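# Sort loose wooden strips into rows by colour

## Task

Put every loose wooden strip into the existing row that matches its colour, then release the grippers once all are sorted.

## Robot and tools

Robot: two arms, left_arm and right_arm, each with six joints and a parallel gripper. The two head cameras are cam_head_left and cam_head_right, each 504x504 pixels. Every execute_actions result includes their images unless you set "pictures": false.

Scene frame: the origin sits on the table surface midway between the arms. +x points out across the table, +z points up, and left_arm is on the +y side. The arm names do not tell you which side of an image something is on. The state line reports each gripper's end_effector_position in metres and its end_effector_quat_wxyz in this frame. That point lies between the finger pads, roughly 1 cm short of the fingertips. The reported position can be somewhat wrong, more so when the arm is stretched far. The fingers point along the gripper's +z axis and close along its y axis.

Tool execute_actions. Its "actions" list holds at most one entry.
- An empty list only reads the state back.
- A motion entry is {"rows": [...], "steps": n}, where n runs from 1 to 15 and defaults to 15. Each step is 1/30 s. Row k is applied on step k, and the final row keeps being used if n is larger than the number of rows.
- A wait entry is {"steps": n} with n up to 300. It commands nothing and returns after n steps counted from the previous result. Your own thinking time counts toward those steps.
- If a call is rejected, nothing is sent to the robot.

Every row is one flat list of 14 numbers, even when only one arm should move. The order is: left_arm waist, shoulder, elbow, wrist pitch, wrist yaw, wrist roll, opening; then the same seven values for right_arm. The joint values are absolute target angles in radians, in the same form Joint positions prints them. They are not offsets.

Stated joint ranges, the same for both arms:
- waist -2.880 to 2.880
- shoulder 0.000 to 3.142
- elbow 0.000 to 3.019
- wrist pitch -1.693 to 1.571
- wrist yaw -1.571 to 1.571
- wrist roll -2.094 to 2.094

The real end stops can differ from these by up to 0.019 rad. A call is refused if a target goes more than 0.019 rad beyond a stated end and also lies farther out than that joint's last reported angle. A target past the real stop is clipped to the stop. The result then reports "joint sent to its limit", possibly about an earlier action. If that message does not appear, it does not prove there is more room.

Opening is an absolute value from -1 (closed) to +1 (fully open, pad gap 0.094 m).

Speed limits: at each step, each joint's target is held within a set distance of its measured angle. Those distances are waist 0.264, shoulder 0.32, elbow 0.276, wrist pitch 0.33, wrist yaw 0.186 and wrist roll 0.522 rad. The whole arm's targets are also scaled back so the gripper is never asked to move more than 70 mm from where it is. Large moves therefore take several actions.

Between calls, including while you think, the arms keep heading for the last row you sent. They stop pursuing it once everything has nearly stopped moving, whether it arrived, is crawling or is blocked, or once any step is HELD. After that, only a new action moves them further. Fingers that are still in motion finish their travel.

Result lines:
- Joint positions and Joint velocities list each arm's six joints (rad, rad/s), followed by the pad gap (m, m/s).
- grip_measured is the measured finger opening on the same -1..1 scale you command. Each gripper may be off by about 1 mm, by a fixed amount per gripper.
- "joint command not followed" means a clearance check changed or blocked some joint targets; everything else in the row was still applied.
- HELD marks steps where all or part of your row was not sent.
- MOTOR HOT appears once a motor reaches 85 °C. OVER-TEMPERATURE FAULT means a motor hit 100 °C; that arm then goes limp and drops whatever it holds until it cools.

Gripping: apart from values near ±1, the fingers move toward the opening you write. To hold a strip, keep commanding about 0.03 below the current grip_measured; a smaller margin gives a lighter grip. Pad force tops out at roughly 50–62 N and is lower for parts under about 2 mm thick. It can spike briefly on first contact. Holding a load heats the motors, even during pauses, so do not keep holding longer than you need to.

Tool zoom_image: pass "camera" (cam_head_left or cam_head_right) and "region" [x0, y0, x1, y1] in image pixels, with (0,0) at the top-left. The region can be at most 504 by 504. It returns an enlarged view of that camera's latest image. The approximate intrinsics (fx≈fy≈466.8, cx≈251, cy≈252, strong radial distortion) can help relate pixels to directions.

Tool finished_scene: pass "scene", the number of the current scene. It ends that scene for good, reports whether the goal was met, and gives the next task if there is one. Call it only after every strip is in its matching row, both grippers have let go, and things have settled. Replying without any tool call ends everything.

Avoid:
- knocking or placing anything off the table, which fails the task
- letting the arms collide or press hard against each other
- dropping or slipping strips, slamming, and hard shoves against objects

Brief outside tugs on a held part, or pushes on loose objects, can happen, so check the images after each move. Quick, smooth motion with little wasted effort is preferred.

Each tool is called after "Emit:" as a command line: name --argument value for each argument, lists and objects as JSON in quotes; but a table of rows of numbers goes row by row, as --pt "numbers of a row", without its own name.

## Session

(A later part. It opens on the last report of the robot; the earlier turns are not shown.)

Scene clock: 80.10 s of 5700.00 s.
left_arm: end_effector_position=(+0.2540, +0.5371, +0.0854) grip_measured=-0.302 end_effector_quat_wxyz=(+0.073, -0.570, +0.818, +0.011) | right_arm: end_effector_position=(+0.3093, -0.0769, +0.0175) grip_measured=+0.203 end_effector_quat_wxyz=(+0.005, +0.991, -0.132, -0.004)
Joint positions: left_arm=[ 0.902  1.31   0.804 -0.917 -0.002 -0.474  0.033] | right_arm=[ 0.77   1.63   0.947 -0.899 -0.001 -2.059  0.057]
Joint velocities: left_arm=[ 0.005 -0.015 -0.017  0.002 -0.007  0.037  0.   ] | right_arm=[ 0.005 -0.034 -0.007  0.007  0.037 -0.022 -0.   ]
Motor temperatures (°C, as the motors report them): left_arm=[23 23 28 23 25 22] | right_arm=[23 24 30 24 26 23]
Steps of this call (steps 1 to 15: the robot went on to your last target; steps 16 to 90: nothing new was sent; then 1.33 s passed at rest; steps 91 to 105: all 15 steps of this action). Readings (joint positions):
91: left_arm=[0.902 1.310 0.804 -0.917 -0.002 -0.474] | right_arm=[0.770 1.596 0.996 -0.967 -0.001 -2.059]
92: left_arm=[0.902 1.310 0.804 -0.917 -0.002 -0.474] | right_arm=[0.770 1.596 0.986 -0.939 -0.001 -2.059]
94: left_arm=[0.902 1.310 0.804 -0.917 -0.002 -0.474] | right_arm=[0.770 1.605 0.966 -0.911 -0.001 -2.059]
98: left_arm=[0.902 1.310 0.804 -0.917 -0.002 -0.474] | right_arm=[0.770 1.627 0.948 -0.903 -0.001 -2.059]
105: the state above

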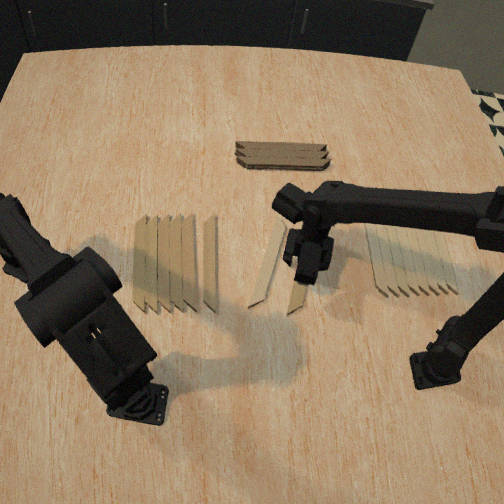

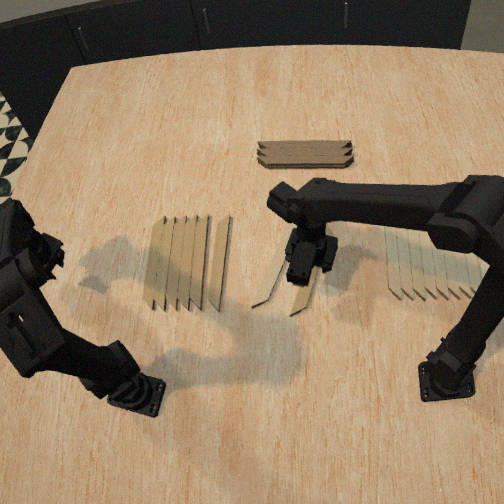

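Emit:
execute_actions --actions '[{"rows":[[0.9,1.3,0.83,-0.93,0,-0.475,-0.3,0.765,1.648,0.945,-0.87,0,-2.07,-0.48]]}]' --pictures false

Emit:
execute_actions --actions '[{"rows":[[0.9,1.3,0.83,-0.93,0,-0.475,-0.3,0.765,1.58,1.08,-1.04,0,-2.07,-0.48]]}]' --pictures false

Emit:
execute_actions --actions '[{"rows":[[0.9,1.3,0.83,-0.93,0,-0.475,-0.3,0.85,1.7,1.3,-1.1,0,-0.5,-0.48]]}]' --pictures false

Emit:
execute_actions --actions '[{"rows":[[0.9,1.3,0.83,-0.93,0,-0.475,-0.3,0.966,1.875,1.46,-1.105,0,1.027,-0.48]]}]' --pictures false

Emit:
execute_actions --actions '[{"steps":30}]'

Scene clock: 86.47 s of 5700.00 s.
left_arm: end_effector_position=(+0.2540, +0.5371, +0.0854) grip_measured=-0.302 end_effector_quat_wxyz=(+0.073, -0.570, +0.818, +0.011) | right_arm: end_effector_position=(+0.3123, -0.0738, +0.0173) grip_measured=-0.441 end_effector_quat_wxyz=(-0.002, +0.991, -0.131, +0.001)
Joint positions: left_arm=[ 0.902  1.31   0.804 -0.917 -0.002 -0.474  0.033] | right_arm=[ 0.77   1.631  0.947 -0.882 -0.001 -2.059  0.026]
Joint velocities: left_arm=[-0.005 -0.005 -0.002  0.007 -0.007 -0.007 -0.   ] | right_arm=[-0.015 -0.005 -0.022 -0.017  0.007 -0.037 -0.   ]
Motor temperatures (°C, as the motors report them): left_arm=[23 23 28 23 25 22] | right_arm=[23 24 29 24 26 23]
Steps of this call (steps 1 to 15: the robot went on to your last target; steps 16 to 90: nothing new was sent; then 2.87 s passed at rest; steps 91 to 105: all 15 steps of this action). Readings (joint positions):
91: left_arm=[0.902 1.310 0.804 -0.917 -0.002 -0.474] | right_arm=[0.770 1.630 0.947 -0.896 -0.001 -2.059]
92: left_arm=[0.902 1.310 0.804 -0.917 -0.002 -0.474] | right_arm=[0.770 1.630 0.947 -0.891 -0.001 -2.059]
94: left_arm=[0.902 1.310 0.804 -0.917 -0.002 -0.474] | right_arm=[0.770 1.631 0.947 -0.883 -0.001 -2.059]
98: left_arm=[0.902 1.310 0.804 -0.917 -0.002 -0.474] | right_arm=[0.770 1.631 0.947 -0.882 -0.001 -2.059]
105: the state above

Scene clock: 86.97 s of 5700.00 s.
left_arm: end_effector_position=(+0.2540, +0.5371, +0.0854) grip_measured=-0.302 end_effector_quat_wxyz=(+0.073, -0.570, +0.818, +0.011) | right_arm: end_effector_position=(+0.3219, -0.0636, +0.0673) grip_measured=-0.441 end_effector_quat_wxyz=(-0.002, +0.991, -0.131, +0.001)
Joint positions: left_arm=[ 0.902  1.31   0.804 -0.917 -0.002 -0.474  0.033] | right_arm=[ 0.77   1.583  1.047 -1.031 -0.001 -2.06   0.026]
Joint velocities: left_arm=[ 0.005 -0.005  0.002  0.002 -0.022  0.037 -0.001] | right_arm=[-0.005 -0.015  0.007 -0.007 -0.007  0.007  0.   ]
Motor temperatures (°C, as the motors report them): left_arm=[23 23 28 23 25 22] | right_arm=[23 25 29 24 26 23]
Steps of this call (steps 1 to 15: all 15 steps of this action). Readings (joint positions):
1: left_arm=[0.902 1.310 0.804 -0.917 -0.002 -0.474] | right_arm=[0.770 1.630 0.957 -0.912 -0.001 -2.059]
2: left_arm=[0.902 1.310 0.804 -0.917 -0.002 -0.474] | right_arm=[0.770 1.630 0.973 -0.961 -0.001 -2.059]
4: left_arm=[0.902 1.310 0.804 -0.917 -0.002 -0.474] | right_arm=[0.770 1.619 1.005 -1.012 -0.001 -2.060]
8: left_arm=[0.902 1.310 0.804 -0.917 -0.002 -0.474] | right_arm=[0.770 1.592 1.044 -1.026 -0.001 -2.060]
15: the state above

Scene clock: 87.47 s of 5700.00 s.
left_arm: end_effector_position=(+0.2540, +0.5371, +0.0854) grip_measured=-0.302 end_effector_quat_wxyz=(+0.073, -0.570, +0.818, +0.011) | right_arm: end_effector_position=(+0.3418, +0.0181, +0.0933) grip_measured=-0.441 end_effector_quat_wxyz=(-0.026, +0.733, -0.680, -0.002)
Joint positions: left_arm=[ 0.902  1.31   0.804 -0.917 -0.002 -0.474  0.033] | right_arm=[ 0.853  1.701  1.273 -1.092  0.    -0.743  0.026]
Joint velocities: left_arm=[-0.005 -0.005 -0.012 -0.007 -0.007  0.066 -0.001] | right_arm=[ 0.005 -0.024  0.007  0.012 -0.022  1.575 -0.001]
Motor temperatures (°C, as the motors report them): left_arm=[23 23 28 23 25 22] | right_arm=[23 25 29 24 26 23]
Steps of this call (steps 1 to 15: all 15 steps of this action). Readings (joint positions):
1: left_arm=[0.902 1.310 0.804 -0.917 -0.002 -0.474] | right_arm=[0.773 1.590 1.060 -1.046 0.001 -2.002]
2: left_arm=[0.902 1.310 0.804 -0.917 -0.002 -0.474] | right_arm=[0.779 1.607 1.088 -1.068 0.001 -1.928]
4: left_arm=[0.902 1.310 0.804 -0.917 -0.002 -0.474] | right_arm=[0.801 1.653 1.169 -1.087 0.001 -1.752]
8: left_arm=[0.902 1.310 0.804 -0.917 -0.002 -0.474] | right_arm=[0.845 1.702 1.272 -1.088 0.001 -1.357]
15: the state above

Scene clock: 87.97 s of 5700.00 s.
left_arm: end_effector_position=(+0.2540, +0.5371, +0.0854) grip_measured=-0.302 end_effector_quat_wxyz=(+0.073, -0.570, +0.818, +0.011) | right_arm: end_effector_position=(+0.3170, +0.0983, +0.0541) grip_measured=-0.441 end_effector_quat_wxyz=(+0.003, -0.182, +0.983, +0.005)
Joint positions: left_arm=[ 0.902  1.31   0.804 -0.917 -0.002 -0.474  0.033] | right_arm=[ 0.978  1.89   1.432 -1.101 -0.001  0.662  0.026]
Joint velocities: left_arm=[-0.005 -0.024  0.017 -0.012  0.022  0.066  0.   ] | right_arm=[-0.024  0.005 -0.002  0.002  0.095  2.396 -0.001]
Motor temperatures (°C, as the motors report them): left_arm=[23 23 28 23 25 22] | right_arm=[23 25 29 24 26 23]
Steps of this call (steps 1 to 15: all 15 steps of this action). Readings (joint positions):
1: left_arm=[0.902 1.310 0.804 -0.917 -0.002 -0.474] | right_arm=[0.857 1.710 1.283 -1.097 0.002 -0.670]
2: left_arm=[0.902 1.310 0.804 -0.917 -0.002 -0.474] | right_arm=[0.865 1.730 1.309 -1.105 0.003 -0.591]
4: left_arm=[0.902 1.310 0.804 -0.917 -0.002 -0.474] | right_arm=[0.896 1.791 1.376 -1.106 0.003 -0.408]
8: left_arm=[0.902 1.310 0.804 -0.917 -0.002 -0.474] | right_arm=[0.963 1.874 1.432 -1.100 -0.000 -0.014]
15: the state above

Scene clock: 88.97 s of 5700.00 s.
left_arm: end_effector_position=(+0.2540, +0.5371, +0.0854) grip_measured=-0.302 end_effector_quat_wxyz=(+0.073, -0.570, +0.818, +0.011) | right_arm: end_effector_position=(+0.3179, +0.0978, +0.0541) grip_measured=-0.441 end_effector_quat_wxyz=(+0.002, -0.005, +1.000, +0.005)
Joint positions: left_arm=[ 0.902  1.31   0.804 -0.917 -0.002 -0.474  0.033] | right_arm=[ 0.977  1.89   1.432 -1.101 -0.001  1.015  0.026]
Joint velocities: left_arm=[-0.015 -0.005 -0.002  0.022 -0.037  0.007 -0.   ] | right_arm=[-0.015 -0.015  0.002 -0.012  0.081 -0.037  0.001]
Motor temperatures (°C, as the motors report them): left_arm=[23 23 29 23 25 22] | right_arm=[23 25 30 24 26 23]
Steps of this call (steps 1 to 30: the robot went on to your last target). Readings (joint positions):
1: left_arm=[0.902 1.310 0.804 -0.917 -0.002 -0.474] | right_arm=[0.978 1.890 1.432 -1.101 -0.001 0.733]
2: left_arm=[0.902 1.310 0.804 -0.917 -0.002 -0.474] | right_arm=[0.977 1.890 1.432 -1.101 -0.001 0.790]
4: left_arm=[0.902 1.310 0.804 -0.917 -0.002 -0.474] | right_arm=[0.977 1.890 1.432 -1.101 -0.001 0.872]
8: left_arm=[0.902 1.310 0.804 -0.917 -0.002 -0.474] | right_arm=[0.977 1.890 1.432 -1.101 -0.001 0.957]
30: the state above

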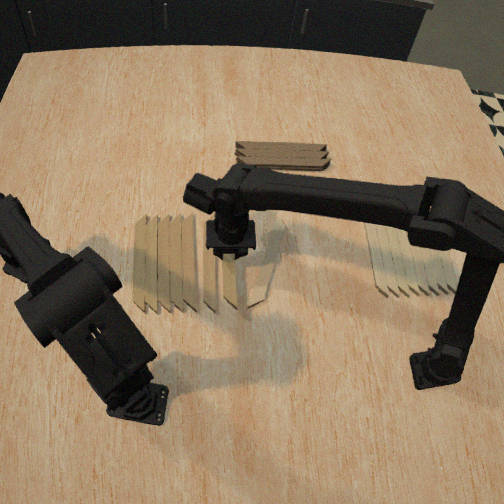

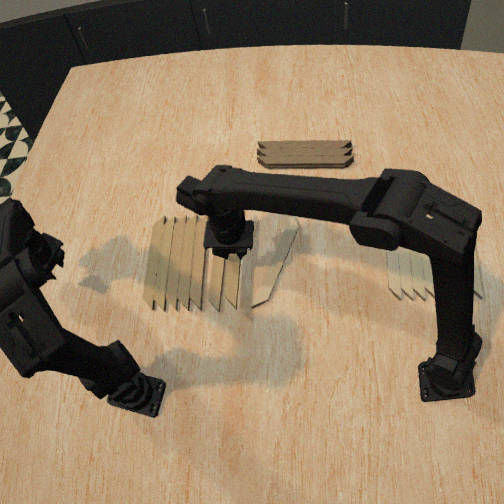

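Emit:
execute_actions --actions '[{"rows":[[0.9,1.3,0.83,-0.93,0,-0.475,-0.3,0.985,1.92,1.385,-1.03,0,1.04,-0.48]]}]'

Emit:
zoom_image --camera "cam_head_left" --region '[130,180,310,330]'

Scene clock: 93.57 s of 5700.00 s.
left_arm: end_effector_position=(+0.2540, +0.5371, +0.0854) grip_measured=-0.302 end_effector_quat_wxyz=(+0.073, -0.570, +0.818, +0.011) | right_arm: end_effector_position=(+0.3134, +0.0903, +0.0240) grip_measured=-0.441 end_effector_quat_wxyz=(-0.001, +0.001, +1.000, -0.001)
Joint positions: left_arm=[ 0.902  1.31   0.804 -0.917 -0.002 -0.474  0.033] | right_arm=[ 0.977  1.915  1.381 -1.04  -0.001  1.028  0.026]
Joint velocities: left_arm=[-0.005  0.005  0.012 -0.002 -0.022 -0.037  0.   ] | right_arm=[-0.005 -0.005 -0.012 -0.022  0.007 -0.037 -0.   ]
Motor temperatures (°C, as the motors report them): left_arm=[23 23 29 23 25 22] | right_arm=[23 25 30 24 26 23]
Steps of this call (steps 1 to 15: the robot went on to your last target; steps 16 to 90: nothing new was sent; then 1.10 s passed at rest; steps 91 to 105: all 15 steps of this action). Readings (joint positions):
91: left_arm=[0.902 1.310 0.804 -0.917 -0.002 -0.474] | right_arm=[0.977 1.890 1.426 -1.088 -0.001 1.018]
92: left_arm=[0.902 1.310 0.804 -0.917 -0.002 -0.474] | right_arm=[0.977 1.890 1.417 -1.068 -0.001 1.020]
94: left_arm=[0.902 1.310 0.804 -0.917 -0.002 -0.474] | right_arm=[0.977 1.894 1.399 -1.048 -0.001 1.023]
98: left_arm=[0.902 1.310 0.804 -0.917 -0.002 -0.474] | right_arm=[0.977 1.910 1.383 -1.043 -0.001 1.026]
105: the state above

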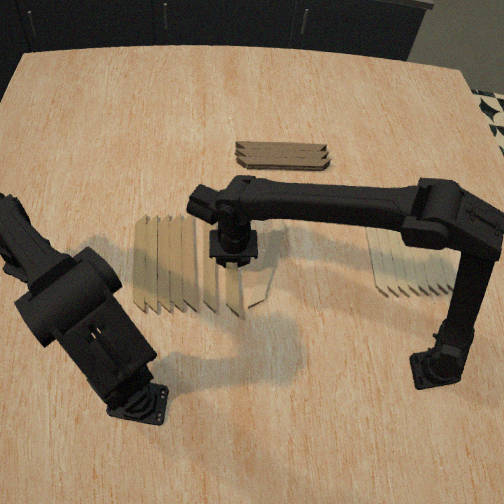

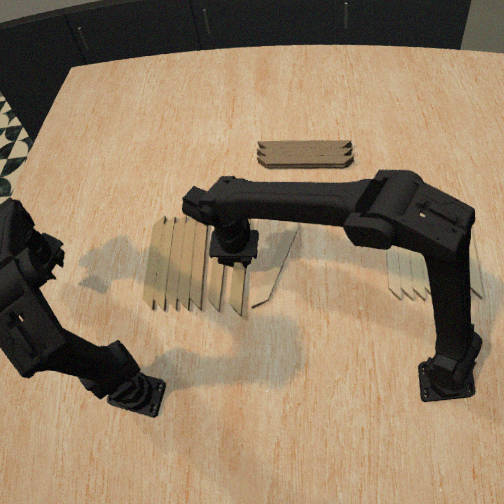

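Region (130, 180, 310, 330) of cam_head_left's 504x504 image, scaled by 2.800, with more detail than that image has.

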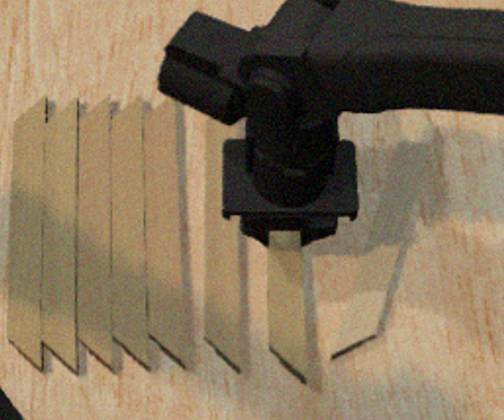

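Emit:
execute_actions --actions '[{"rows":[[0.9,1.3,0.83,-0.93,0,-0.475,-1,0.958,1.932,1.385,-0.975,0,1.03,-0.48]]}]'

Emit:
execute_actions --actions '[{"rows":[[0.9,1.3,0.83,-0.93,0,-0.475,-1,0.958,1.932,1.385,-0.975,0,1.03,-0.3]],"steps":8}]' --pictures false

Emit:
execute_actions --actions '[{"rows":[[0.9,1.3,0.83,-0.93,0,-0.475,-1,0.958,1.86,1.44,-1.08,0,1.03,-0.3]]}]' --pictures false

Emit:
execute_actions --actions '[{"rows":[[0.9,1.3,0.83,-0.93,0,-0.475,-1,0.852,1.72,1.19,-1.02,0,-1.95,0.2]]}]' --pictures false

Emit:
execute_actions --actions '[{"steps":40}]'

Scene clock: 100.60 s of 5700.00 s.
left_arm: end_effector_position=(+0.2540, +0.5371, +0.0854) grip_measured=-0.983 end_effector_quat_wxyz=(+0.073, -0.570, +0.818, +0.011) | right_arm: end_effector_position=(+0.3229, +0.0994, +0.0234) grip_measured=-0.441 end_effector_quat_wxyz=(+0.012, +0.004, +1.000, +0.021)
Joint positions: left_arm=[ 0.902  1.31   0.804 -0.917 -0.002 -0.474  0.001] | right_arm=[ 0.97   1.916  1.381 -0.986 -0.001  1.028  0.026]
Joint velocities: left_arm=[-0.005 -0.024 -0.002 -0.007  0.022  0.051  0.001] | right_arm=[-0.005 -0.015 -0.007 -0.007 -0.007 -0.037  0.001]
Motor temperatures (°C, as the motors report them): left_arm=[23 23 29 23 25 22] | right_arm=[23 25 30 24 26 23]
Steps of this call (steps 1 to 15: the robot went on to your last target; steps 16 to 90: nothing new was sent; then 3.53 s passed at rest; steps 91 to 105: all 15 steps of this action). Readings (joint positions):
91: left_arm=[0.902 1.310 0.804 -0.917 -0.002 -0.474] | right_arm=[0.977 1.915 1.381 -1.031 -0.001 1.028]
92: left_arm=[0.902 1.310 0.804 -0.917 -0.002 -0.474] | right_arm=[0.976 1.915 1.381 -1.015 -0.001 1.028]
94: left_arm=[0.902 1.310 0.804 -0.917 -0.002 -0.474] | right_arm=[0.974 1.916 1.381 -0.993 -0.001 1.028]
98: left_arm=[0.902 1.310 0.804 -0.917 -0.002 -0.474] | right_arm=[0.971 1.916 1.381 -0.986 -0.001 1.028]
105: the state above

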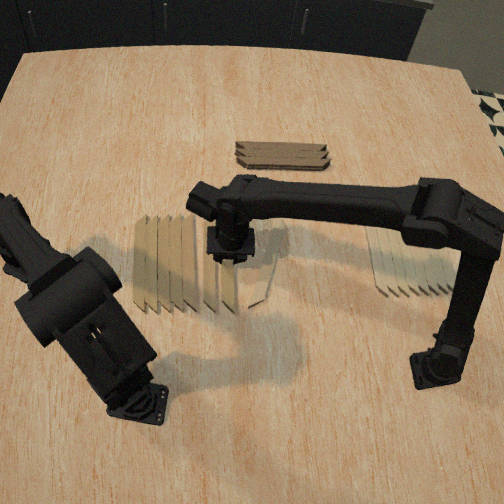

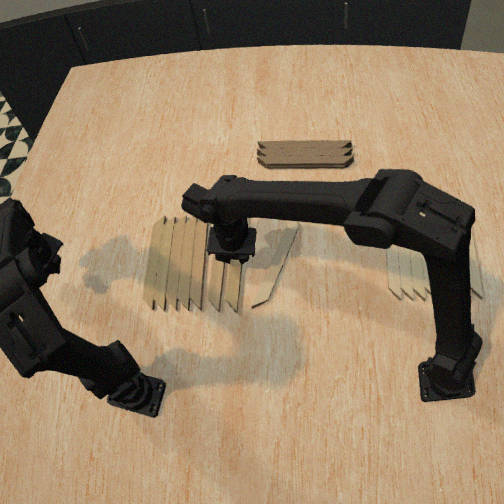

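Scene clock: 100.87 s of 5700.00 s.
left_arm: end_effector_position=(+0.2540, +0.5371, +0.0854) grip_measured=-0.983 end_effector_quat_wxyz=(+0.073, -0.570, +0.818, +0.011) | right_arm: end_effector_position=(+0.3229, +0.0994, +0.0234) grip_measured=-0.303 end_effector_quat_wxyz=(+0.012, +0.004, +1.000, +0.021)
Joint positions: left_arm=[ 0.902  1.31   0.804 -0.917 -0.002 -0.474  0.001] | right_arm=[ 0.97   1.916  1.381 -0.986 -0.001  1.028  0.033]
Joint velocities: left_arm=[-0.015 -0.015  0.002  0.007  0.007 -0.022  0.   ] | right_arm=[-0.024 -0.005 -0.002 -0.027 -0.007  0.022  0.   ]
Motor temperatures (°C, as the motors report them): left_arm=[23 23 29 23 25 22] | right_arm=[23 25 30 24 26 23]
Steps of this call (steps 1 to 8: all 8 steps of this action). Readings (joint positions):
1: left_arm=[0.902 1.310 0.804 -0.917 -0.002 -0.474] | right_arm=[0.970 1.916 1.381 -0.986 -0.001 1.028]
2: left_arm=[0.902 1.310 0.804 -0.917 -0.002 -0.474] | right_arm=[0.970 1.916 1.381 -0.986 -0.001 1.028]
4: left_arm=[0.902 1.310 0.804 -0.917 -0.002 -0.474] | right_arm=[0.970 1.916 1.381 -0.986 -0.001 1.028]
8: the state above

Scene clock: 101.37 s of 5700.00 s.
left_arm: end_effector_position=(+0.2540, +0.5371, +0.0854) grip_measured=-0.983 end_effector_quat_wxyz=(+0.073, -0.570, +0.818, +0.011) | right_arm: end_effector_position=(+0.3175, +0.0906, +0.0508) grip_measured=-0.303 end_effector_quat_wxyz=(+0.005, +0.004, +1.000, +0.010)
Joint positions: left_arm=[ 0.902  1.31   0.804 -0.917 -0.002 -0.474  0.001] | right_arm=[ 0.97   1.873  1.396 -1.072 -0.001  1.028  0.033]
Joint velocities: left_arm=[-0.005 -0.005 -0.022  0.007 -0.007  0.037 -0.001] | right_arm=[ 0.005 -0.015 -0.002 -0.046  0.022  0.007 -0.001]
Motor temperatures (°C, as the motors report them): left_arm=[23 23 29 23 25 22] | right_arm=[23 25 30 24 26 23]
Steps of this call (steps 1 to 15: all 15 steps of this action). Readings (joint positions):
1: left_arm=[0.902 1.310 0.804 -0.917 -0.002 -0.474] | right_arm=[0.970 1.915 1.383 -1.001 -0.001 1.028]
2: left_arm=[0.902 1.310 0.804 -0.917 -0.002 -0.474] | right_arm=[0.970 1.913 1.386 -1.027 -0.001 1.028]
4: left_arm=[0.902 1.310 0.804 -0.917 -0.002 -0.474] | right_arm=[0.970 1.903 1.386 -1.057 -0.001 1.028]
8: left_arm=[0.902 1.310 0.804 -0.917 -0.002 -0.474] | right_arm=[0.970 1.881 1.389 -1.071 -0.001 1.028]
15: the state above

Scene clock: 101.87 s of 5700.00 s.
left_arm: end_effector_position=(+0.2540, +0.5371, +0.0854) grip_measured=-0.983 end_effector_quat_wxyz=(+0.073, -0.570, +0.818, +0.011) | right_arm: end_effector_position=(+0.3295, -0.0080, +0.0476) grip_measured=+0.197 end_effector_quat_wxyz=(-0.004, -0.596, +0.803, -0.002)
Joint positions: left_arm=[ 0.902  1.31   0.804 -0.917 -0.002 -0.474  0.001] | right_arm=[ 0.84   1.726  1.174 -1.027  0.002 -0.388  0.056]
Joint velocities: left_arm=[ 0.005  0.005  0.017 -0.002 -0.066  0.007 -0.   ] | right_arm=[ 0.015 -0.015  0.007 -0.007  0.037 -2.777 -0.001]
Motor temperatures (°C, as the motors report them): left_arm=[23 23 29 23 25 22] | right_arm=[23 25 30 24 26 23]
Steps of this call (steps 1 to 15: all 15 steps of this action). Readings (joint positions):
1: left_arm=[0.902 1.310 0.804 -0.917 -0.002 -0.474] | right_arm=[0.965 1.864 1.376 -1.057 -0.002 0.965]
2: left_arm=[0.902 1.310 0.804 -0.917 -0.002 -0.474] | right_arm=[0.957 1.840 1.332 -1.036 -0.003 0.882]
4: left_arm=[0.902 1.310 0.804 -0.917 -0.002 -0.474] | right_arm=[0.922 1.782 1.234 -1.029 -0.003 0.691]
8: left_arm=[0.902 1.310 0.804 -0.917 -0.002 -0.474] | right_arm=[0.843 1.731 1.174 -1.030 0.001 0.300]
15: the state above

Scene clock: 103.20 s of 5700.00 s.
left_arm: end_effector_position=(+0.2540, +0.5371, +0.0854) grip_measured=-0.983 end_effector_quat_wxyz=(+0.073, -0.570, +0.818, +0.011) | right_arm: end_effector_position=(+0.3291, -0.0077, +0.0476) grip_measured=+0.198 end_effector_quat_wxyz=(+0.004, +0.988, -0.156, -0.001)
Joint positions: left_arm=[ 0.902  1.31   0.804 -0.917 -0.002 -0.474  0.001] | right_arm=[ 0.841  1.726  1.174 -1.027  0.002 -1.938  0.056]
Joint velocities: left_arm=[ 0.005 -0.005  0.002 -0.012 -0.066 -0.051  0.001] | right_arm=[ 0.005 -0.005  0.002 -0.017 -0.007  0.022  0.   ]
Motor temperatures (°C, as the motors report them): left_arm=[23 23 29 23 25 22] | right_arm=[23 25 30 24 26 23]
Steps of this call (steps 1 to 40: the robot went on to your last target). Readings (joint positions):
1: left_arm=[0.902 1.310 0.804 -0.917 -0.002 -0.474] | right_arm=[0.840 1.726 1.174 -1.027 0.002 -0.486]
2: left_arm=[0.902 1.310 0.804 -0.917 -0.002 -0.474] | right_arm=[0.841 1.726 1.174 -1.027 0.002 -0.585]
4: left_arm=[0.902 1.310 0.804 -0.917 -0.002 -0.474] | right_arm=[0.841 1.726 1.174 -1.027 0.002 -0.781]
8: left_arm=[0.902 1.310 0.804 -0.917 -0.002 -0.474] | right_arm=[0.841 1.726 1.174 -1.027 0.002 -1.175]
40: the state above

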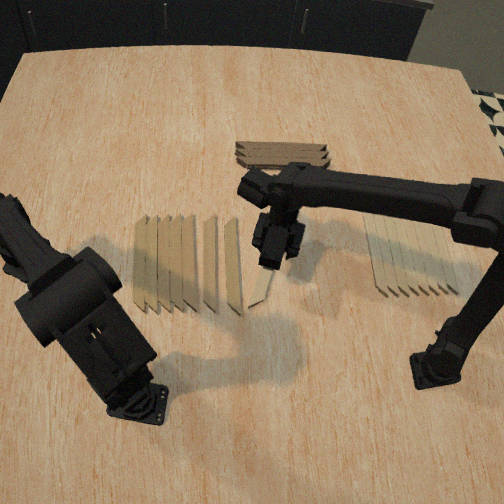

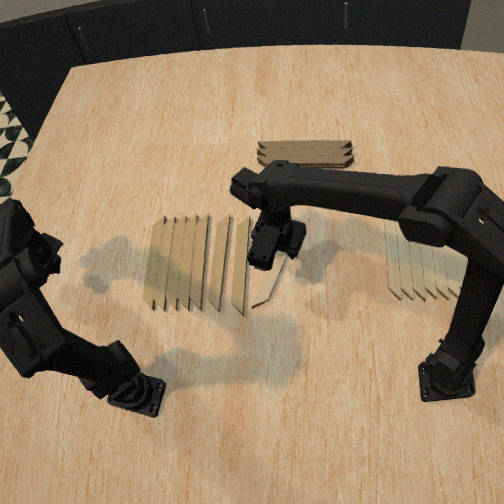

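Emit:
execute_actions --actions '[{"rows":[[0.9,1.3,0.83,-0.93,0,-0.475,-1,0.865,1.77,1.14,-0.94,0,-1.93,0.4]]}]' --pictures false

Emit:
execute_actions --actions '[{"rows":[[0.9,1.3,0.83,-0.93,0,-0.475,-1,0.865,1.77,1.14,-0.94,0,-1.93,-0.48]]}]'

Scene clock: 106.30 s of 5700.00 s.
left_arm: end_effector_position=(+0.2540, +0.5371, +0.0854) grip_measured=-0.983 end_effector_quat_wxyz=(+0.073, -0.570, +0.818, +0.011) | right_arm: end_effector_position=(+0.3238, -0.0039, +0.0206) grip_measured=+0.397 end_effector_quat_wxyz=(+0.001, +0.989, -0.149, +0.000)
Joint positions: left_arm=[ 0.902  1.31   0.804 -0.917 -0.002 -0.474  0.001] | right_arm=[ 0.854  1.762  1.139 -0.95   0.002 -1.938  0.066]
Joint velocities: left_arm=[ 0.005 -0.005  0.007 -0.007  0.037 -0.007  0.001] | right_arm=[-0.005 -0.015  0.007 -0.017 -0.037 -0.007 -0.   ]
Motor temperatures (°C, as the motors report them): left_arm=[23 23 29 23 25 22] | right_arm=[23 25 30 24 26 23]
Steps of this call (steps 1 to 15: the robot went on to your last target; steps 16 to 78: nothing new was sent; steps 79 to 93: all 15 steps of this action). Readings (joint positions):
79: left_arm=[0.902 1.310 0.804 -0.917 -0.002 -0.474] | right_arm=[0.841 1.727 1.169 -1.012 0.002 -1.938]
80: left_arm=[0.902 1.310 0.804 -0.917 -0.002 -0.474] | right_arm=[0.843 1.728 1.162 -0.987 0.002 -1.938]
82: left_arm=[0.902 1.310 0.804 -0.917 -0.002 -0.474] | right_arm=[0.847 1.737 1.153 -0.961 0.002 -1.938]
86: left_arm=[0.902 1.310 0.804 -0.917 -0.002 -0.474] | right_arm=[0.854 1.758 1.141 -0.952 0.002 -1.938]
93: the state above

Scene clock: 106.80 s of 5700.00 s.
left_arm: end_effector_position=(+0.2540, +0.5371, +0.0854) grip_measured=-0.983 end_effector_quat_wxyz=(+0.073, -0.570, +0.818, +0.011) | right_arm: end_effector_position=(+0.3239, -0.0036, +0.0206) grip_measured=-0.445 end_effector_quat_wxyz=(+0.001, +0.989, -0.150, +0.000)
Joint positions: left_arm=[ 0.902  1.31   0.804 -0.917 -0.002 -0.474  0.001] | right_arm=[ 0.854  1.762  1.139 -0.949  0.001 -1.938  0.026]
Joint velocities: left_arm=[-0.015 -0.005  0.007  0.007 -0.007  0.007  0.   ] | right_arm=[-0.005 -0.005  0.007 -0.007  0.007 -0.022 -0.001]
Motor temperatures (°C, as the motors report them): left_arm=[23 23 29 23 25 22] | right_arm=[23 25 30 24 26 23]
Steps of this call (steps 1 to 15: all 15 steps of this action). Readings (joint positions):
1: left_arm=[0.902 1.310 0.804 -0.917 -0.002 -0.474] | right_arm=[0.854 1.762 1.139 -0.950 0.002 -1.938]
2: left_arm=[0.902 1.310 0.804 -0.917 -0.002 -0.474] | right_arm=[0.854 1.762 1.139 -0.950 0.002 -1.938]
4: left_arm=[0.902 1.310 0.804 -0.917 -0.002 -0.474] | right_arm=[0.854 1.762 1.139 -0.949 0.001 -1.938]
8: left_arm=[0.902 1.310 0.804 -0.917 -0.002 -0.474] | right_arm=[0.854 1.762 1.139 -0.949 0.001 -1.938]
15: the state above

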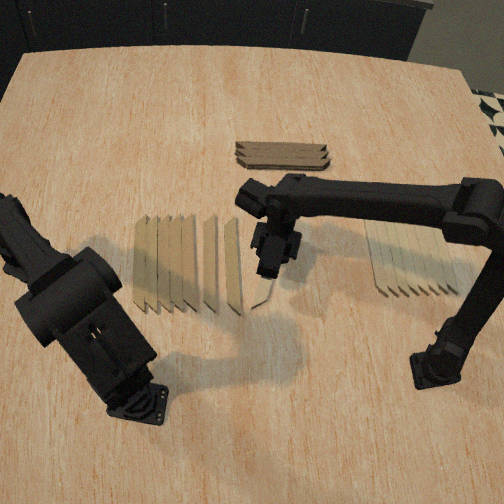

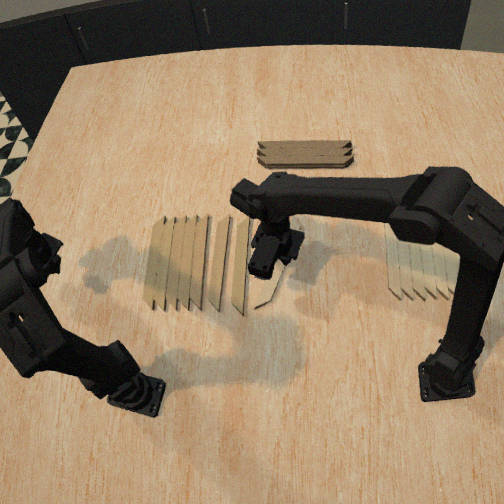

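Emit:
execute_actions --actions '[{"rows":[[0.9,1.3,0.83,-0.93,0,-0.54,-1,0.865,1.68,1.19,-1.05,0,-1.93,-0.48]]}]' --pictures false

Emit:
execute_actions --actions '[{"rows":[[0.3,1.5,0.99,-0.98,0,-0.54,-1,0.468,1.47,0.85,-0.92,0,0.53,-0.48]]}]' --pictures false

Emit:
execute_actions --actions '[{"rows":[[-0.48,1.57,0.99,-0.98,0,-0.54,-1,0.468,1.47,0.85,-0.92,0,0.53,-0.48]]}]' --pictures false

Emit:
execute_actions --actions '[{"steps":25}]'

Emit:
zoom_image --camera "cam_head_left" --region '[180,160,460,330]'

Scene clock: 113.27 s of 5700.00 s.
left_arm: end_effector_position=(+0.2540, +0.5371, +0.0854) grip_measured=-0.983 end_effector_quat_wxyz=(+0.073, -0.591, +0.803, +0.009) | right_arm: end_effector_position=(+0.3166, -0.0129, +0.0576) grip_measured=-0.445 end_effector_quat_wxyz=(+0.004, +0.989, -0.150, -0.002)
Joint positions: left_arm=[ 0.902  1.31   0.804 -0.917 -0.002 -0.526  0.001] | right_arm=[ 0.854  1.685  1.148 -1.042  0.001 -1.938  0.026]
Joint velocities: left_arm=[-0.024  0.005 -0.017  0.007  0.007 -0.037 -0.001] | right_arm=[-0.015  0.005  0.007  0.007 -0.037 -0.037 -0.001]
Motor temperatures (°C, as the motors report them): left_arm=[23 23 30 23 25 22] | right_arm=[23 25 30 24 26 23]
Steps of this call (steps 1 to 15: the robot went on to your last target; steps 16 to 90: nothing new was sent; then 2.97 s passed at rest; steps 91 to 105: all 15 steps of this action). Readings (joint positions):
91: left_arm=[0.902 1.310 0.804 -0.917 -0.002 -0.483] | right_arm=[0.854 1.760 1.141 -0.964 0.001 -1.938]
92: left_arm=[0.902 1.310 0.804 -0.917 -0.002 -0.492] | right_arm=[0.854 1.754 1.141 -0.991 0.001 -1.938]
94: left_arm=[0.902 1.310 0.804 -0.917 -0.002 -0.505] | right_arm=[0.854 1.734 1.141 -1.028 0.001 -1.938]
98: left_arm=[0.902 1.310 0.804 -0.917 -0.002 -0.518] | right_arm=[0.854 1.694 1.143 -1.041 0.001 -1.938]
105: the state above

Scene clock: 113.77 s of 5700.00 s.
left_arm: end_effector_position=(+0.3933, +0.3297, +0.0734) grip_measured=-0.983 end_effector_quat_wxyz=(+0.035, -0.304, +0.952, -0.011) | right_arm: end_effector_position=(+0.3538, -0.2031, +0.0411) grip_measured=-0.445 end_effector_quat_wxyz=(+0.002, -0.589, +0.808, -0.002)
Joint positions: left_arm=[ 0.252  1.493  0.958 -0.963  0.006 -0.527  0.001] | right_arm=[ 0.439  1.48   0.845 -0.931  0.004 -0.772  0.026]
Joint velocities: left_arm=[-0.005 -0.024  0.007 -0.066 -0.037 -0.037 -0.002] | right_arm=[ 0.22  -0.005  0.007  0.022 -0.11   2.894 -0.   ]
Motor temperatures (°C, as the motors report them): left_arm=[23 23 30 23 25 22] | right_arm=[23 25 30 24 26 23]
Steps of this call (steps 1 to 15: all 15 steps of this action). Readings (joint positions):
1: left_arm=[0.890 1.318 0.812 -0.925 -0.007 -0.527] | right_arm=[0.846 1.678 1.132 -1.026 -0.003 -1.899]
2: left_arm=[0.861 1.338 0.831 -0.938 -0.008 -0.527] | right_arm=[0.832 1.658 1.096 -0.999 -0.006 -1.851]
4: left_arm=[0.769 1.394 0.879 -0.946 -0.008 -0.527] | right_arm=[0.772 1.608 1.010 -0.973 -0.006 -1.750]
8: left_arm=[0.543 1.473 0.941 -0.947 -0.006 -0.527] | right_arm=[0.568 1.526 0.880 -0.948 -0.003 -1.463]
15: the state above

Scene clock: 114.27 s of 5700.00 s.
left_arm: end_effector_position=(+0.3057, +0.0445, +0.0506) grip_measured=-0.983 end_effector_quat_wxyz=(+0.004, +0.067, +0.998, -0.005) | right_arm: end_effector_position=(+0.3502, -0.1958, +0.0411) grip_measured=-0.445 end_effector_quat_wxyz=(+0.003, -0.048, +0.999, +0.001)
Joint positions: left_arm=[-0.503  1.555  0.962 -0.964  0.005 -0.529  0.001] | right_arm=[ 0.461  1.48   0.845 -0.93   0.001  0.413  0.026]
Joint velocities: left_arm=[-0.904  0.015 -0.007  0.007 -0.007 -0.007 -0.   ] | right_arm=[ 0.005  0.005  0.012 -0.022 -0.007  0.725  0.   ]
Motor temperatures (°C, as the motors report them): left_arm=[23 23 30 23 25 22] | right_arm=[23 25 30 24 26 23]
Steps of this call (steps 1 to 15: all 15 steps of this action). Readings (joint positions):
1: left_arm=[0.239 1.495 0.958 -0.964 -0.002 -0.528] | right_arm=[0.446 1.480 0.845 -0.930 0.003 -0.674]
2: left_arm=[0.216 1.500 0.958 -0.964 -0.006 -0.529] | right_arm=[0.453 1.480 0.845 -0.930 0.002 -0.576]
4: left_arm=[0.127 1.514 0.958 -0.964 -0.006 -0.529] | right_arm=[0.460 1.480 0.845 -0.930 0.001 -0.379]
8: left_arm=[-0.106 1.543 0.958 -0.964 -0.005 -0.529] | right_arm=[0.461 1.480 0.845 -0.930 0.001 0.014]
15: the state above

Scene clock: 115.10 s of 5700.00 s.
left_arm: end_effector_position=(+0.3118, +0.0532, +0.0506) grip_measured=-0.983 end_effector_quat_wxyz=(+0.004, +0.055, +0.998, -0.003) | right_arm: end_effector_position=(+0.3502, -0.1958, +0.0411) grip_measured=-0.445 end_effector_quat_wxyz=(+0.003, +0.004, +1.000, +0.001)
Joint positions: left_arm=[-0.478  1.555  0.962 -0.966  0.001 -0.529  0.001] | right_arm=[ 0.461  1.48   0.845 -0.93   0.001  0.518  0.026]
Joint velocities: left_arm=[-0.015  0.015 -0.012 -0.012 -0.007  0.11   0.   ] | right_arm=[ 0.005 -0.005  0.012  0.002 -0.037 -0.095  0.001]
Motor temperatures (°C, as the motors report them): left_arm=[23 23 30 23 25 22] | right_arm=[23 25 30 24 26 23]
Steps of this call (steps 1 to 25: the robot went on to your last target). Readings (joint positions):
1: left_arm=[-0.525 1.555 0.962 -0.964 0.005 -0.529] | right_arm=[0.461 1.480 0.845 -0.930 0.001 0.434]
2: left_arm=[-0.532 1.555 0.962 -0.965 0.005 -0.529] | right_arm=[0.461 1.480 0.845 -0.930 0.001 0.451]
4: left_arm=[-0.521 1.555 0.962 -0.966 0.005 -0.529] | right_arm=[0.461 1.480 0.845 -0.930 0.001 0.476]
8: left_arm=[-0.484 1.555 0.962 -0.966 0.001 -0.529] | right_arm=[0.461 1.480 0.845 -0.930 0.001 0.501]
25: the state above

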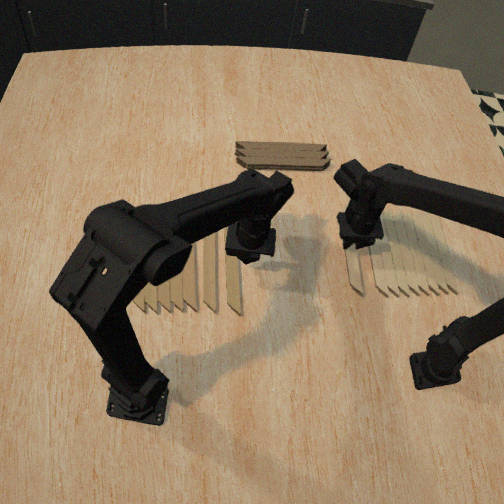

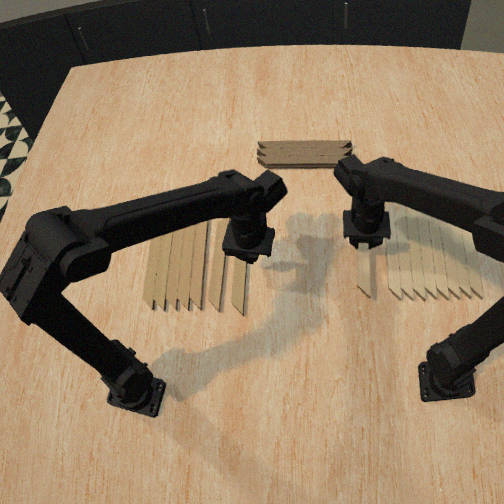

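Region (180, 160, 460, 330) of cam_head_left's 504x504 image, scaled by 1.800, with more detail than that image has; it fills the top 306 rows of this view, and the rest is white.

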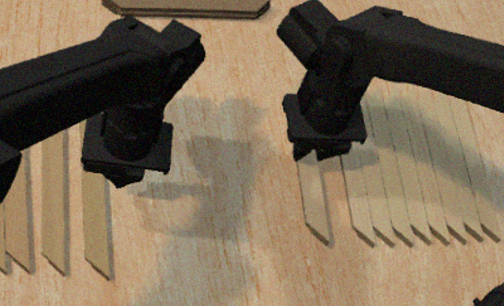

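Emit:
execute_actions --actions '[{"rows":[[-0.48,1.622,0.93,-0.88,0,-0.54,-1,0.42,1.52,0.81,-0.855,0,0.425,-0.48]]}]'

Emit:
execute_actions --actions '[{"rows":[[-0.48,1.622,0.93,-0.88,0,-0.54,0.6,0.42,1.52,0.81,-0.855,0,0.425,-0.48]]}]'

Emit:
zoom_image --camera "cam_head_left" --region '[300,180,460,320]'

Emit:
zoom_image --camera "cam_head_right" --region '[140,180,300,330]'

Scene clock: 120.33 s of 5700.00 s.
left_arm: end_effector_position=(+0.3096, +0.0548, +0.0191) grip_measured=-0.984 end_effector_quat_wxyz=(-0.002, +0.055, +0.998, +0.000) | right_arm: end_effector_position=(+0.3515, -0.2084, +0.0188) grip_measured=-0.445 end_effector_quat_wxyz=(+0.000, -0.018, +1.000, +0.000)
Joint positions: left_arm=[-0.478  1.611  0.928 -0.891  0.001 -0.529  0.001] | right_arm=[ 0.428  1.514  0.808 -0.864  0.     0.441  0.026]
Joint velocities: left_arm=[ 0.005 -0.024 -0.007 -0.007 -0.007 -0.051 -0.   ] | right_arm=[-0.015 -0.015 -0.012  0.007  0.051 -0.081 -0.   ]
Motor temperatures (°C, as the motors report them): left_arm=[23 23 30 23 25 22] | right_arm=[23 25 29 24 26 23]
Steps of this call (steps 1 to 15: the robot went on to your last target; steps 16 to 90: nothing new was sent; then 1.73 s passed at rest; steps 91 to 105: all 15 steps of this action). Readings (joint positions):
91: left_arm=[-0.478 1.558 0.957 -0.953 0.001 -0.529] | right_arm=[0.459 1.481 0.840 -0.917 0.001 0.506]
92: left_arm=[-0.478 1.563 0.952 -0.929 0.001 -0.529] | right_arm=[0.454 1.483 0.833 -0.895 0.000 0.492]
94: left_arm=[-0.478 1.582 0.942 -0.904 0.001 -0.529] | right_arm=[0.441 1.493 0.821 -0.874 0.000 0.471]
98: left_arm=[-0.478 1.612 0.928 -0.895 0.001 -0.529] | right_arm=[0.428 1.514 0.809 -0.868 0.000 0.451]
105: the state above

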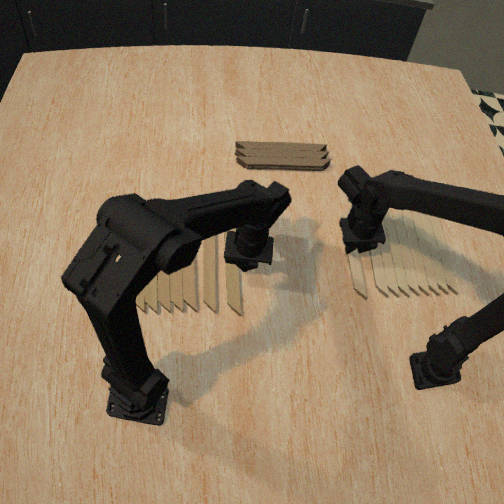

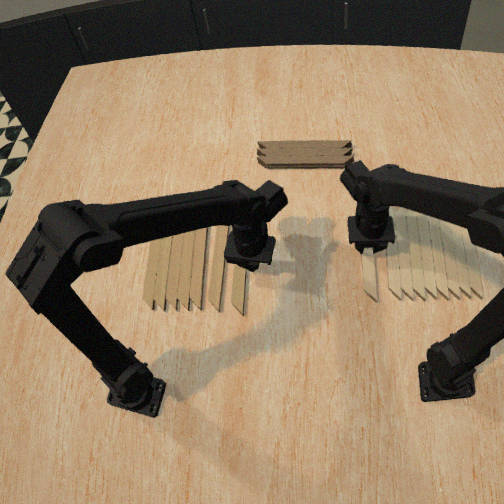

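Scene clock: 120.83 s of 5700.00 s.
left_arm: end_effector_position=(+0.3101, +0.0553, +0.0196) grip_measured=+0.597 end_effector_quat_wxyz=(-0.000, +0.055, +0.999, +0.002) | right_arm: end_effector_position=(+0.3515, -0.2084, +0.0188) grip_measured=-0.445 end_effector_quat_wxyz=(+0.000, -0.019, +1.000, +0.000)
Joint positions: left_arm=[-0.478  1.61   0.928 -0.891 -0.003 -0.529  0.075] | right_arm=[ 0.428  1.514  0.808 -0.864  0.     0.439  0.026]
Joint velocities: left_arm=[-0.015  0.005 -0.007 -0.002  0.037  0.007  0.   ] | right_arm=[-0.015 -0.024 -0.002 -0.002 -0.037 -0.037 -0.   ]
Motor temperatures (°C, as the motors report them): left_arm=[23 23 30 23 25 22] | right_arm=[23 25 29 24 26 23]
Steps of this call (steps 1 to 15: all 15 steps of this action). Readings (joint positions):
1: left_arm=[-0.478 1.611 0.928 -0.891 0.000 -0.529] | right_arm=[0.428 1.514 0.808 -0.864 0.000 0.441]
2: left_arm=[-0.478 1.611 0.928 -0.891 -0.001 -0.529] | right_arm=[0.428 1.514 0.808 -0.864 0.000 0.440]
4: left_arm=[-0.478 1.611 0.928 -0.891 -0.003 -0.529] | right_arm=[0.428 1.514 0.808 -0.864 0.000 0.440]
8: left_arm=[-0.478 1.610 0.928 -0.891 -0.003 -0.529] | right_arm=[0.428 1.514 0.808 -0.864 0.000 0.439]
15: the state above

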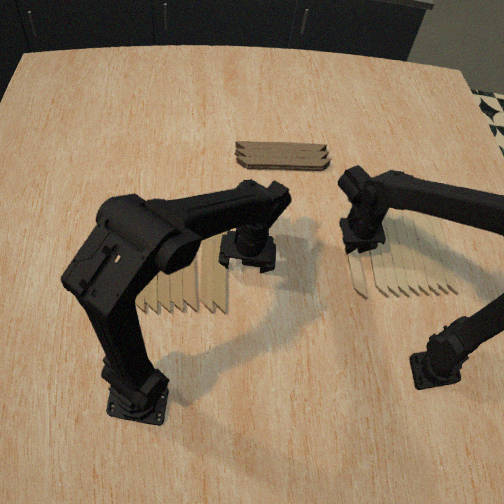

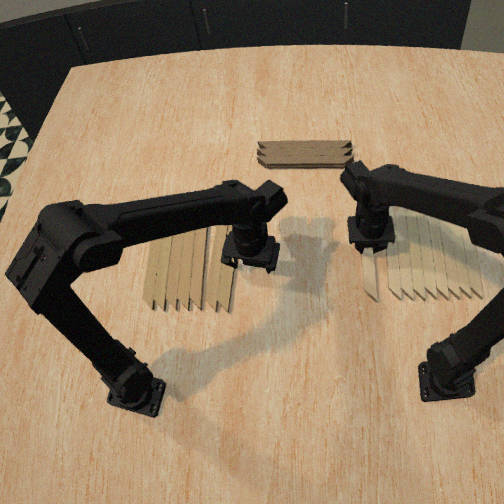

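Region (300, 180, 460, 320) of cam_head_left's 504x504 image, scaled by 3.150, with more detail than that image has; it fills the top 441 rows of this view, and the rest is white.

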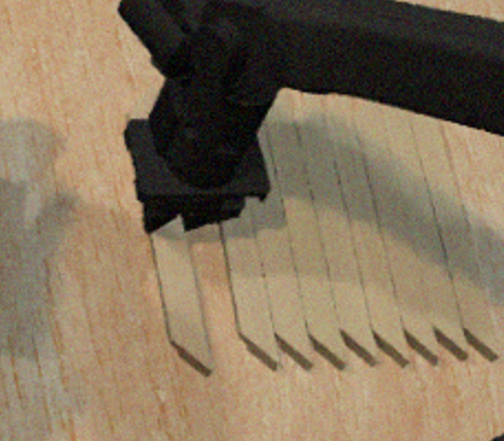

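Region (140, 180, 300, 330) of cam_head_right's 504x504 image, scaled by 3.150, with more detail than that image has; it fills the top 472 rows of this view, and the rest is white.

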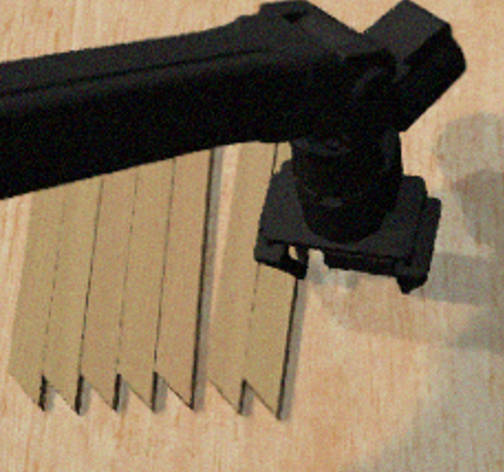

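Emit:
execute_actions --actions '[{"rows":[[-0.48,1.622,0.93,-0.88,0,-0.54,1,0.42,1.525,0.81,-0.855,0,0.425,-0.25]],"steps":10}]'

Emit:
execute_actions --actions '[{"rows":[[-0.48,1.622,0.93,-0.88,0,-0.54,0,0.42,1.46,0.875,-0.95,0,0.425,-0.25]]}]' --pictures false

Emit:
execute_actions --actions '[{"rows":[[-0.48,1.5,1.0,-1.0,0,-0.54,0,0.512,1.48,0.9,-0.95,0,0.51,-1]]}]' --pictures false

Emit:
execute_actions --actions '[{"rows":[[0.9,1.4,1.0,-1.0,0,-0.54,0,0.512,1.543,0.835,-0.855,0,0.51,-1]]}]' --pictures false

Emit:
execute_actions --actions '[{"rows":[[0.9,1.4,1.0,-1.0,0,-0.54,0,0.512,1.543,0.835,-0.855,0,0.51,0.2]]}]'

Emit:
zoom_image --camera "cam_head_left" --region '[120,180,460,330]'

Scene clock: 129.33 s of 5700.00 s.
left_arm: end_effector_position=(+0.3101, +0.0551, +0.0199) grip_measured=+1.000 end_effector_quat_wxyz=(+0.000, +0.055, +0.999, +0.001) | right_arm: end_effector_position=(+0.3515, -0.2084, +0.0188) grip_measured=-0.253 end_effector_quat_wxyz=(+0.000, -0.020, +1.000, +0.000)
Joint positions: left_arm=[-0.478  1.609  0.928 -0.891 -0.002 -0.529  0.094] | right_arm=[ 0.428  1.514  0.808 -0.864  0.     0.437  0.035]
Joint velocities: left_arm=[-0.015 -0.015 -0.017 -0.007 -0.022  0.007  0.   ] | right_arm=[-0.024 -0.005  0.002  0.002 -0.022 -0.007  0.   ]
Motor temperatures (°C, as the motors report them): left_arm=[23 23 29 23 25 22] | right_arm=[23 25 29 24 26 23]
Steps of this call (steps 1 to 15: the robot went on to your last target; steps 16 to 90: nothing new was sent; then 5.17 s passed at rest; steps 91 to 100: all 10 steps of this action). Readings (joint positions):
91: left_arm=[-0.478 1.610 0.928 -0.891 -0.002 -0.529] | right_arm=[0.428 1.514 0.808 -0.864 0.000 0.439]
92: left_arm=[-0.478 1.610 0.928 -0.891 -0.002 -0.529] | right_arm=[0.428 1.514 0.808 -0.864 0.000 0.438]
94: left_arm=[-0.478 1.609 0.928 -0.891 -0.002 -0.529] | right_arm=[0.428 1.514 0.808 -0.864 0.000 0.437]
98: left_arm=[-0.478 1.609 0.928 -0.891 -0.002 -0.529] | right_arm=[0.428 1.514 0.808 -0.864 0.000 0.437]
100: the state above

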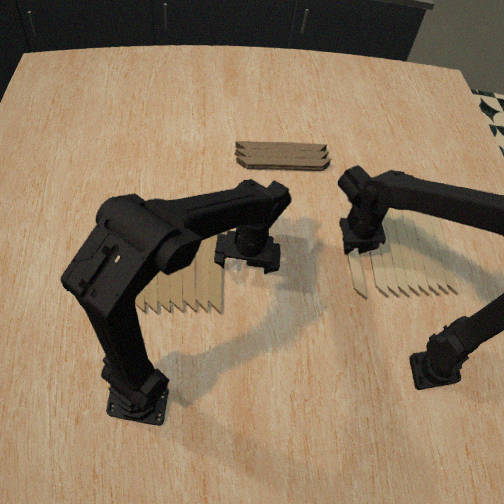

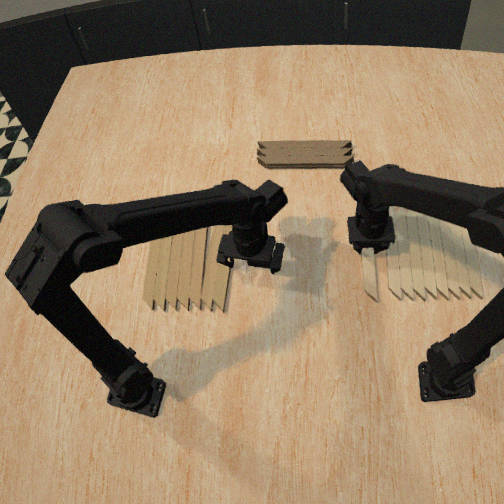

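Scene clock: 129.83 s of 5700.00 s.
left_arm: end_effector_position=(+0.3099, +0.0545, +0.0199) grip_measured=+0.002 end_effector_quat_wxyz=(-0.001, +0.055, +0.999, -0.001) | right_arm: end_effector_position=(+0.3504, -0.2089, +0.0427) grip_measured=-0.253 end_effector_quat_wxyz=(-0.001, -0.020, +1.000, -0.001)
Joint positions: left_arm=[-0.478  1.609  0.928 -0.89   0.002 -0.529  0.047] | right_arm=[ 0.428  1.467  0.835 -0.941  0.     0.437  0.035]
Joint velocities: left_arm=[-0.005 -0.005 -0.002 -0.002  0.007  0.022  0.001] | right_arm=[-0.015  0.015 -0.002  0.012  0.007 -0.051  0.   ]
Motor temperatures (°C, as the motors report them): left_arm=[23 23 29 23 25 22] | right_arm=[23 25 29 24 26 23]
Steps of this call (steps 1 to 15: all 15 steps of this action). Readings (joint positions):
1: left_arm=[-0.478 1.609 0.928 -0.891 0.000 -0.529] | right_arm=[0.428 1.513 0.812 -0.879 0.000 0.437]
2: left_arm=[-0.478 1.609 0.928 -0.890 0.002 -0.529] | right_arm=[0.428 1.509 0.816 -0.903 0.000 0.437]
4: left_arm=[-0.478 1.609 0.928 -0.890 0.002 -0.529] | right_arm=[0.428 1.495 0.821 -0.930 0.000 0.437]
8: left_arm=[-0.478 1.609 0.928 -0.890 0.002 -0.529] | right_arm=[0.428 1.469 0.831 -0.940 0.000 0.437]
15: the state above

Scene clock: 130.33 s of 5700.00 s.
left_arm: end_effector_position=(+0.3177, +0.0487, +0.0829) grip_measured=+0.002 end_effector_quat_wxyz=(+0.031, +0.055, +0.998, -0.022) | right_arm: end_effector_position=(+0.3439, -0.1769, +0.0498) grip_measured=-0.986 end_effector_quat_wxyz=(+0.008, -0.033, +0.999, +0.005)
Joint positions: left_arm=[-0.478  1.487  0.98  -0.987  0.002 -0.529  0.047] | right_arm=[ 0.513  1.467  0.858 -0.943  0.     0.496  0.001]
Joint velocities: left_arm=[-0.005 -0.005  0.007 -0.012  0.037  0.051  0.   ] | right_arm=[-0.015 -0.005 -0.032 -0.017 -0.051 -0.007 -0.001]
Motor temperatures (°C, as the motors report them): left_arm=[23 23 29 23 25 22] | right_arm=[23 25 29 24 26 23]
Steps of this call (steps 1 to 15: all 15 steps of this action). Readings (joint positions):
1: left_arm=[-0.478 1.604 0.933 -0.908 0.002 -0.529] | right_arm=[0.433 1.467 0.836 -0.942 0.002 0.447]
2: left_arm=[-0.478 1.593 0.936 -0.939 0.002 -0.529] | right_arm=[0.445 1.467 0.839 -0.943 0.003 0.458]
4: left_arm=[-0.478 1.554 0.944 -0.973 0.002 -0.529] | right_arm=[0.479 1.467 0.847 -0.943 0.002 0.473]
8: left_arm=[-0.478 1.494 0.970 -0.985 0.002 -0.529] | right_arm=[0.513 1.467 0.858 -0.943 0.000 0.487]
15: the state above

Scene clock: 130.83 s of 5700.00 s.
left_arm: end_effector_position=(+0.3966, +0.3547, +0.1077) grip_measured=+0.002 end_effector_quat_wxyz=(+0.069, -0.332, +0.941, -0.015) | right_arm: end_effector_position=(+0.3434, -0.1773, +0.0157) grip_measured=-0.986 end_effector_quat_wxyz=(-0.002, -0.032, +0.999, -0.001)
Joint positions: left_arm=[ 0.31   1.423  0.979 -0.987  0.003 -0.529  0.047] | right_arm=[ 0.513  1.544  0.832 -0.865  0.     0.498  0.001]
Joint velocities: left_arm=[ 1.851 -0.005 -0.012 -0.017 -0.037  0.022  0.001] | right_arm=[-0.015  0.024 -0.012 -0.002  0.007 -0.022  0.   ]
Motor temperatures (°C, as the motors report them): left_arm=[23 23 29 23 25 22] | right_arm=[23 25 29 24 26 23]
Steps of this call (steps 1 to 15: all 15 steps of this action). Readings (joint positions):
1: left_arm=[-0.467 1.485 0.980 -0.987 0.006 -0.529] | right_arm=[0.513 1.471 0.855 -0.929 0.000 0.497]
2: left_arm=[-0.443 1.481 0.979 -0.987 0.009 -0.529] | right_arm=[0.513 1.478 0.852 -0.904 0.000 0.497]
4: left_arm=[-0.357 1.466 0.979 -0.987 0.009 -0.529] | right_arm=[0.513 1.504 0.849 -0.876 0.000 0.497]
8: left_arm=[-0.129 1.434 0.979 -0.987 0.006 -0.529] | right_arm=[0.513 1.541 0.837 -0.866 0.000 0.498]
15: the state above

Scene clock: 131.33 s of 5700.00 s.
left_arm: end_effector_position=(+0.2845, +0.5817, +0.1108) grip_measured=+0.002 end_effector_quat_wxyz=(+0.073, -0.604, +0.793, +0.011) | right_arm: end_effector_position=(+0.3434, -0.1769, +0.0157) grip_measured=+0.197 end_effector_quat_wxyz=(-0.002, -0.032, +0.999, -0.001)
Joint positions: left_arm=[ 0.931  1.415  0.979 -0.987 -0.004 -0.531  0.047] | right_arm=[ 0.513  1.544  0.832 -0.864 -0.001  0.499  0.056]
Joint velocities: left_arm=[-0.308 -0.044  0.012 -0.007  0.051 -0.007  0.   ] | right_arm=[-0.005 -0.015  0.017 -0.012  0.007 -0.037 -0.   ]
Motor temperatures (°C, as the motors report them): left_arm=[23 23 29 23 25 22] | right_arm=[23 25 29 24 26 23]
Steps of this call (steps 1 to 15: all 15 steps of this action). Readings (joint positions):
1: left_arm=[0.373 1.423 0.979 -0.987 0.003 -0.529] | right_arm=[0.513 1.544 0.832 -0.865 0.000 0.498]
2: left_arm=[0.437 1.423 0.979 -0.987 0.003 -0.529] | right_arm=[0.513 1.544 0.832 -0.865 0.000 0.498]
4: left_arm=[0.564 1.423 0.979 -0.987 0.002 -0.529] | right_arm=[0.513 1.544 0.832 -0.864 -0.001 0.499]
8: left_arm=[0.816 1.423 0.979 -0.987 0.001 -0.529] | right_arm=[0.513 1.544 0.832 -0.864 -0.001 0.499]
15: the state above

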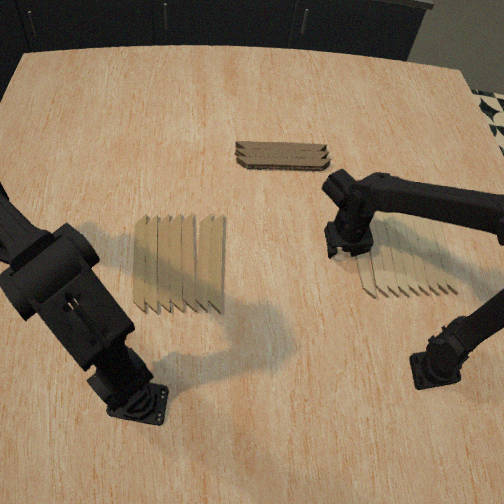

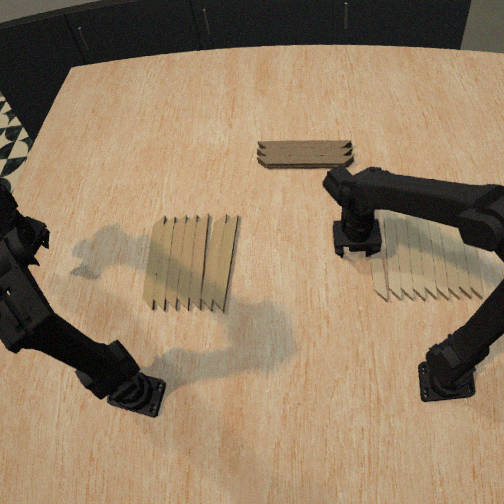

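Region (120, 180, 460, 330) of cam_head_left's 504x504 image, scaled by 1.482, with more detail than that image has; it fills the top 222 rows of this view, and the rest is white.

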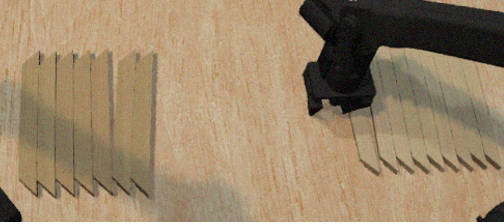

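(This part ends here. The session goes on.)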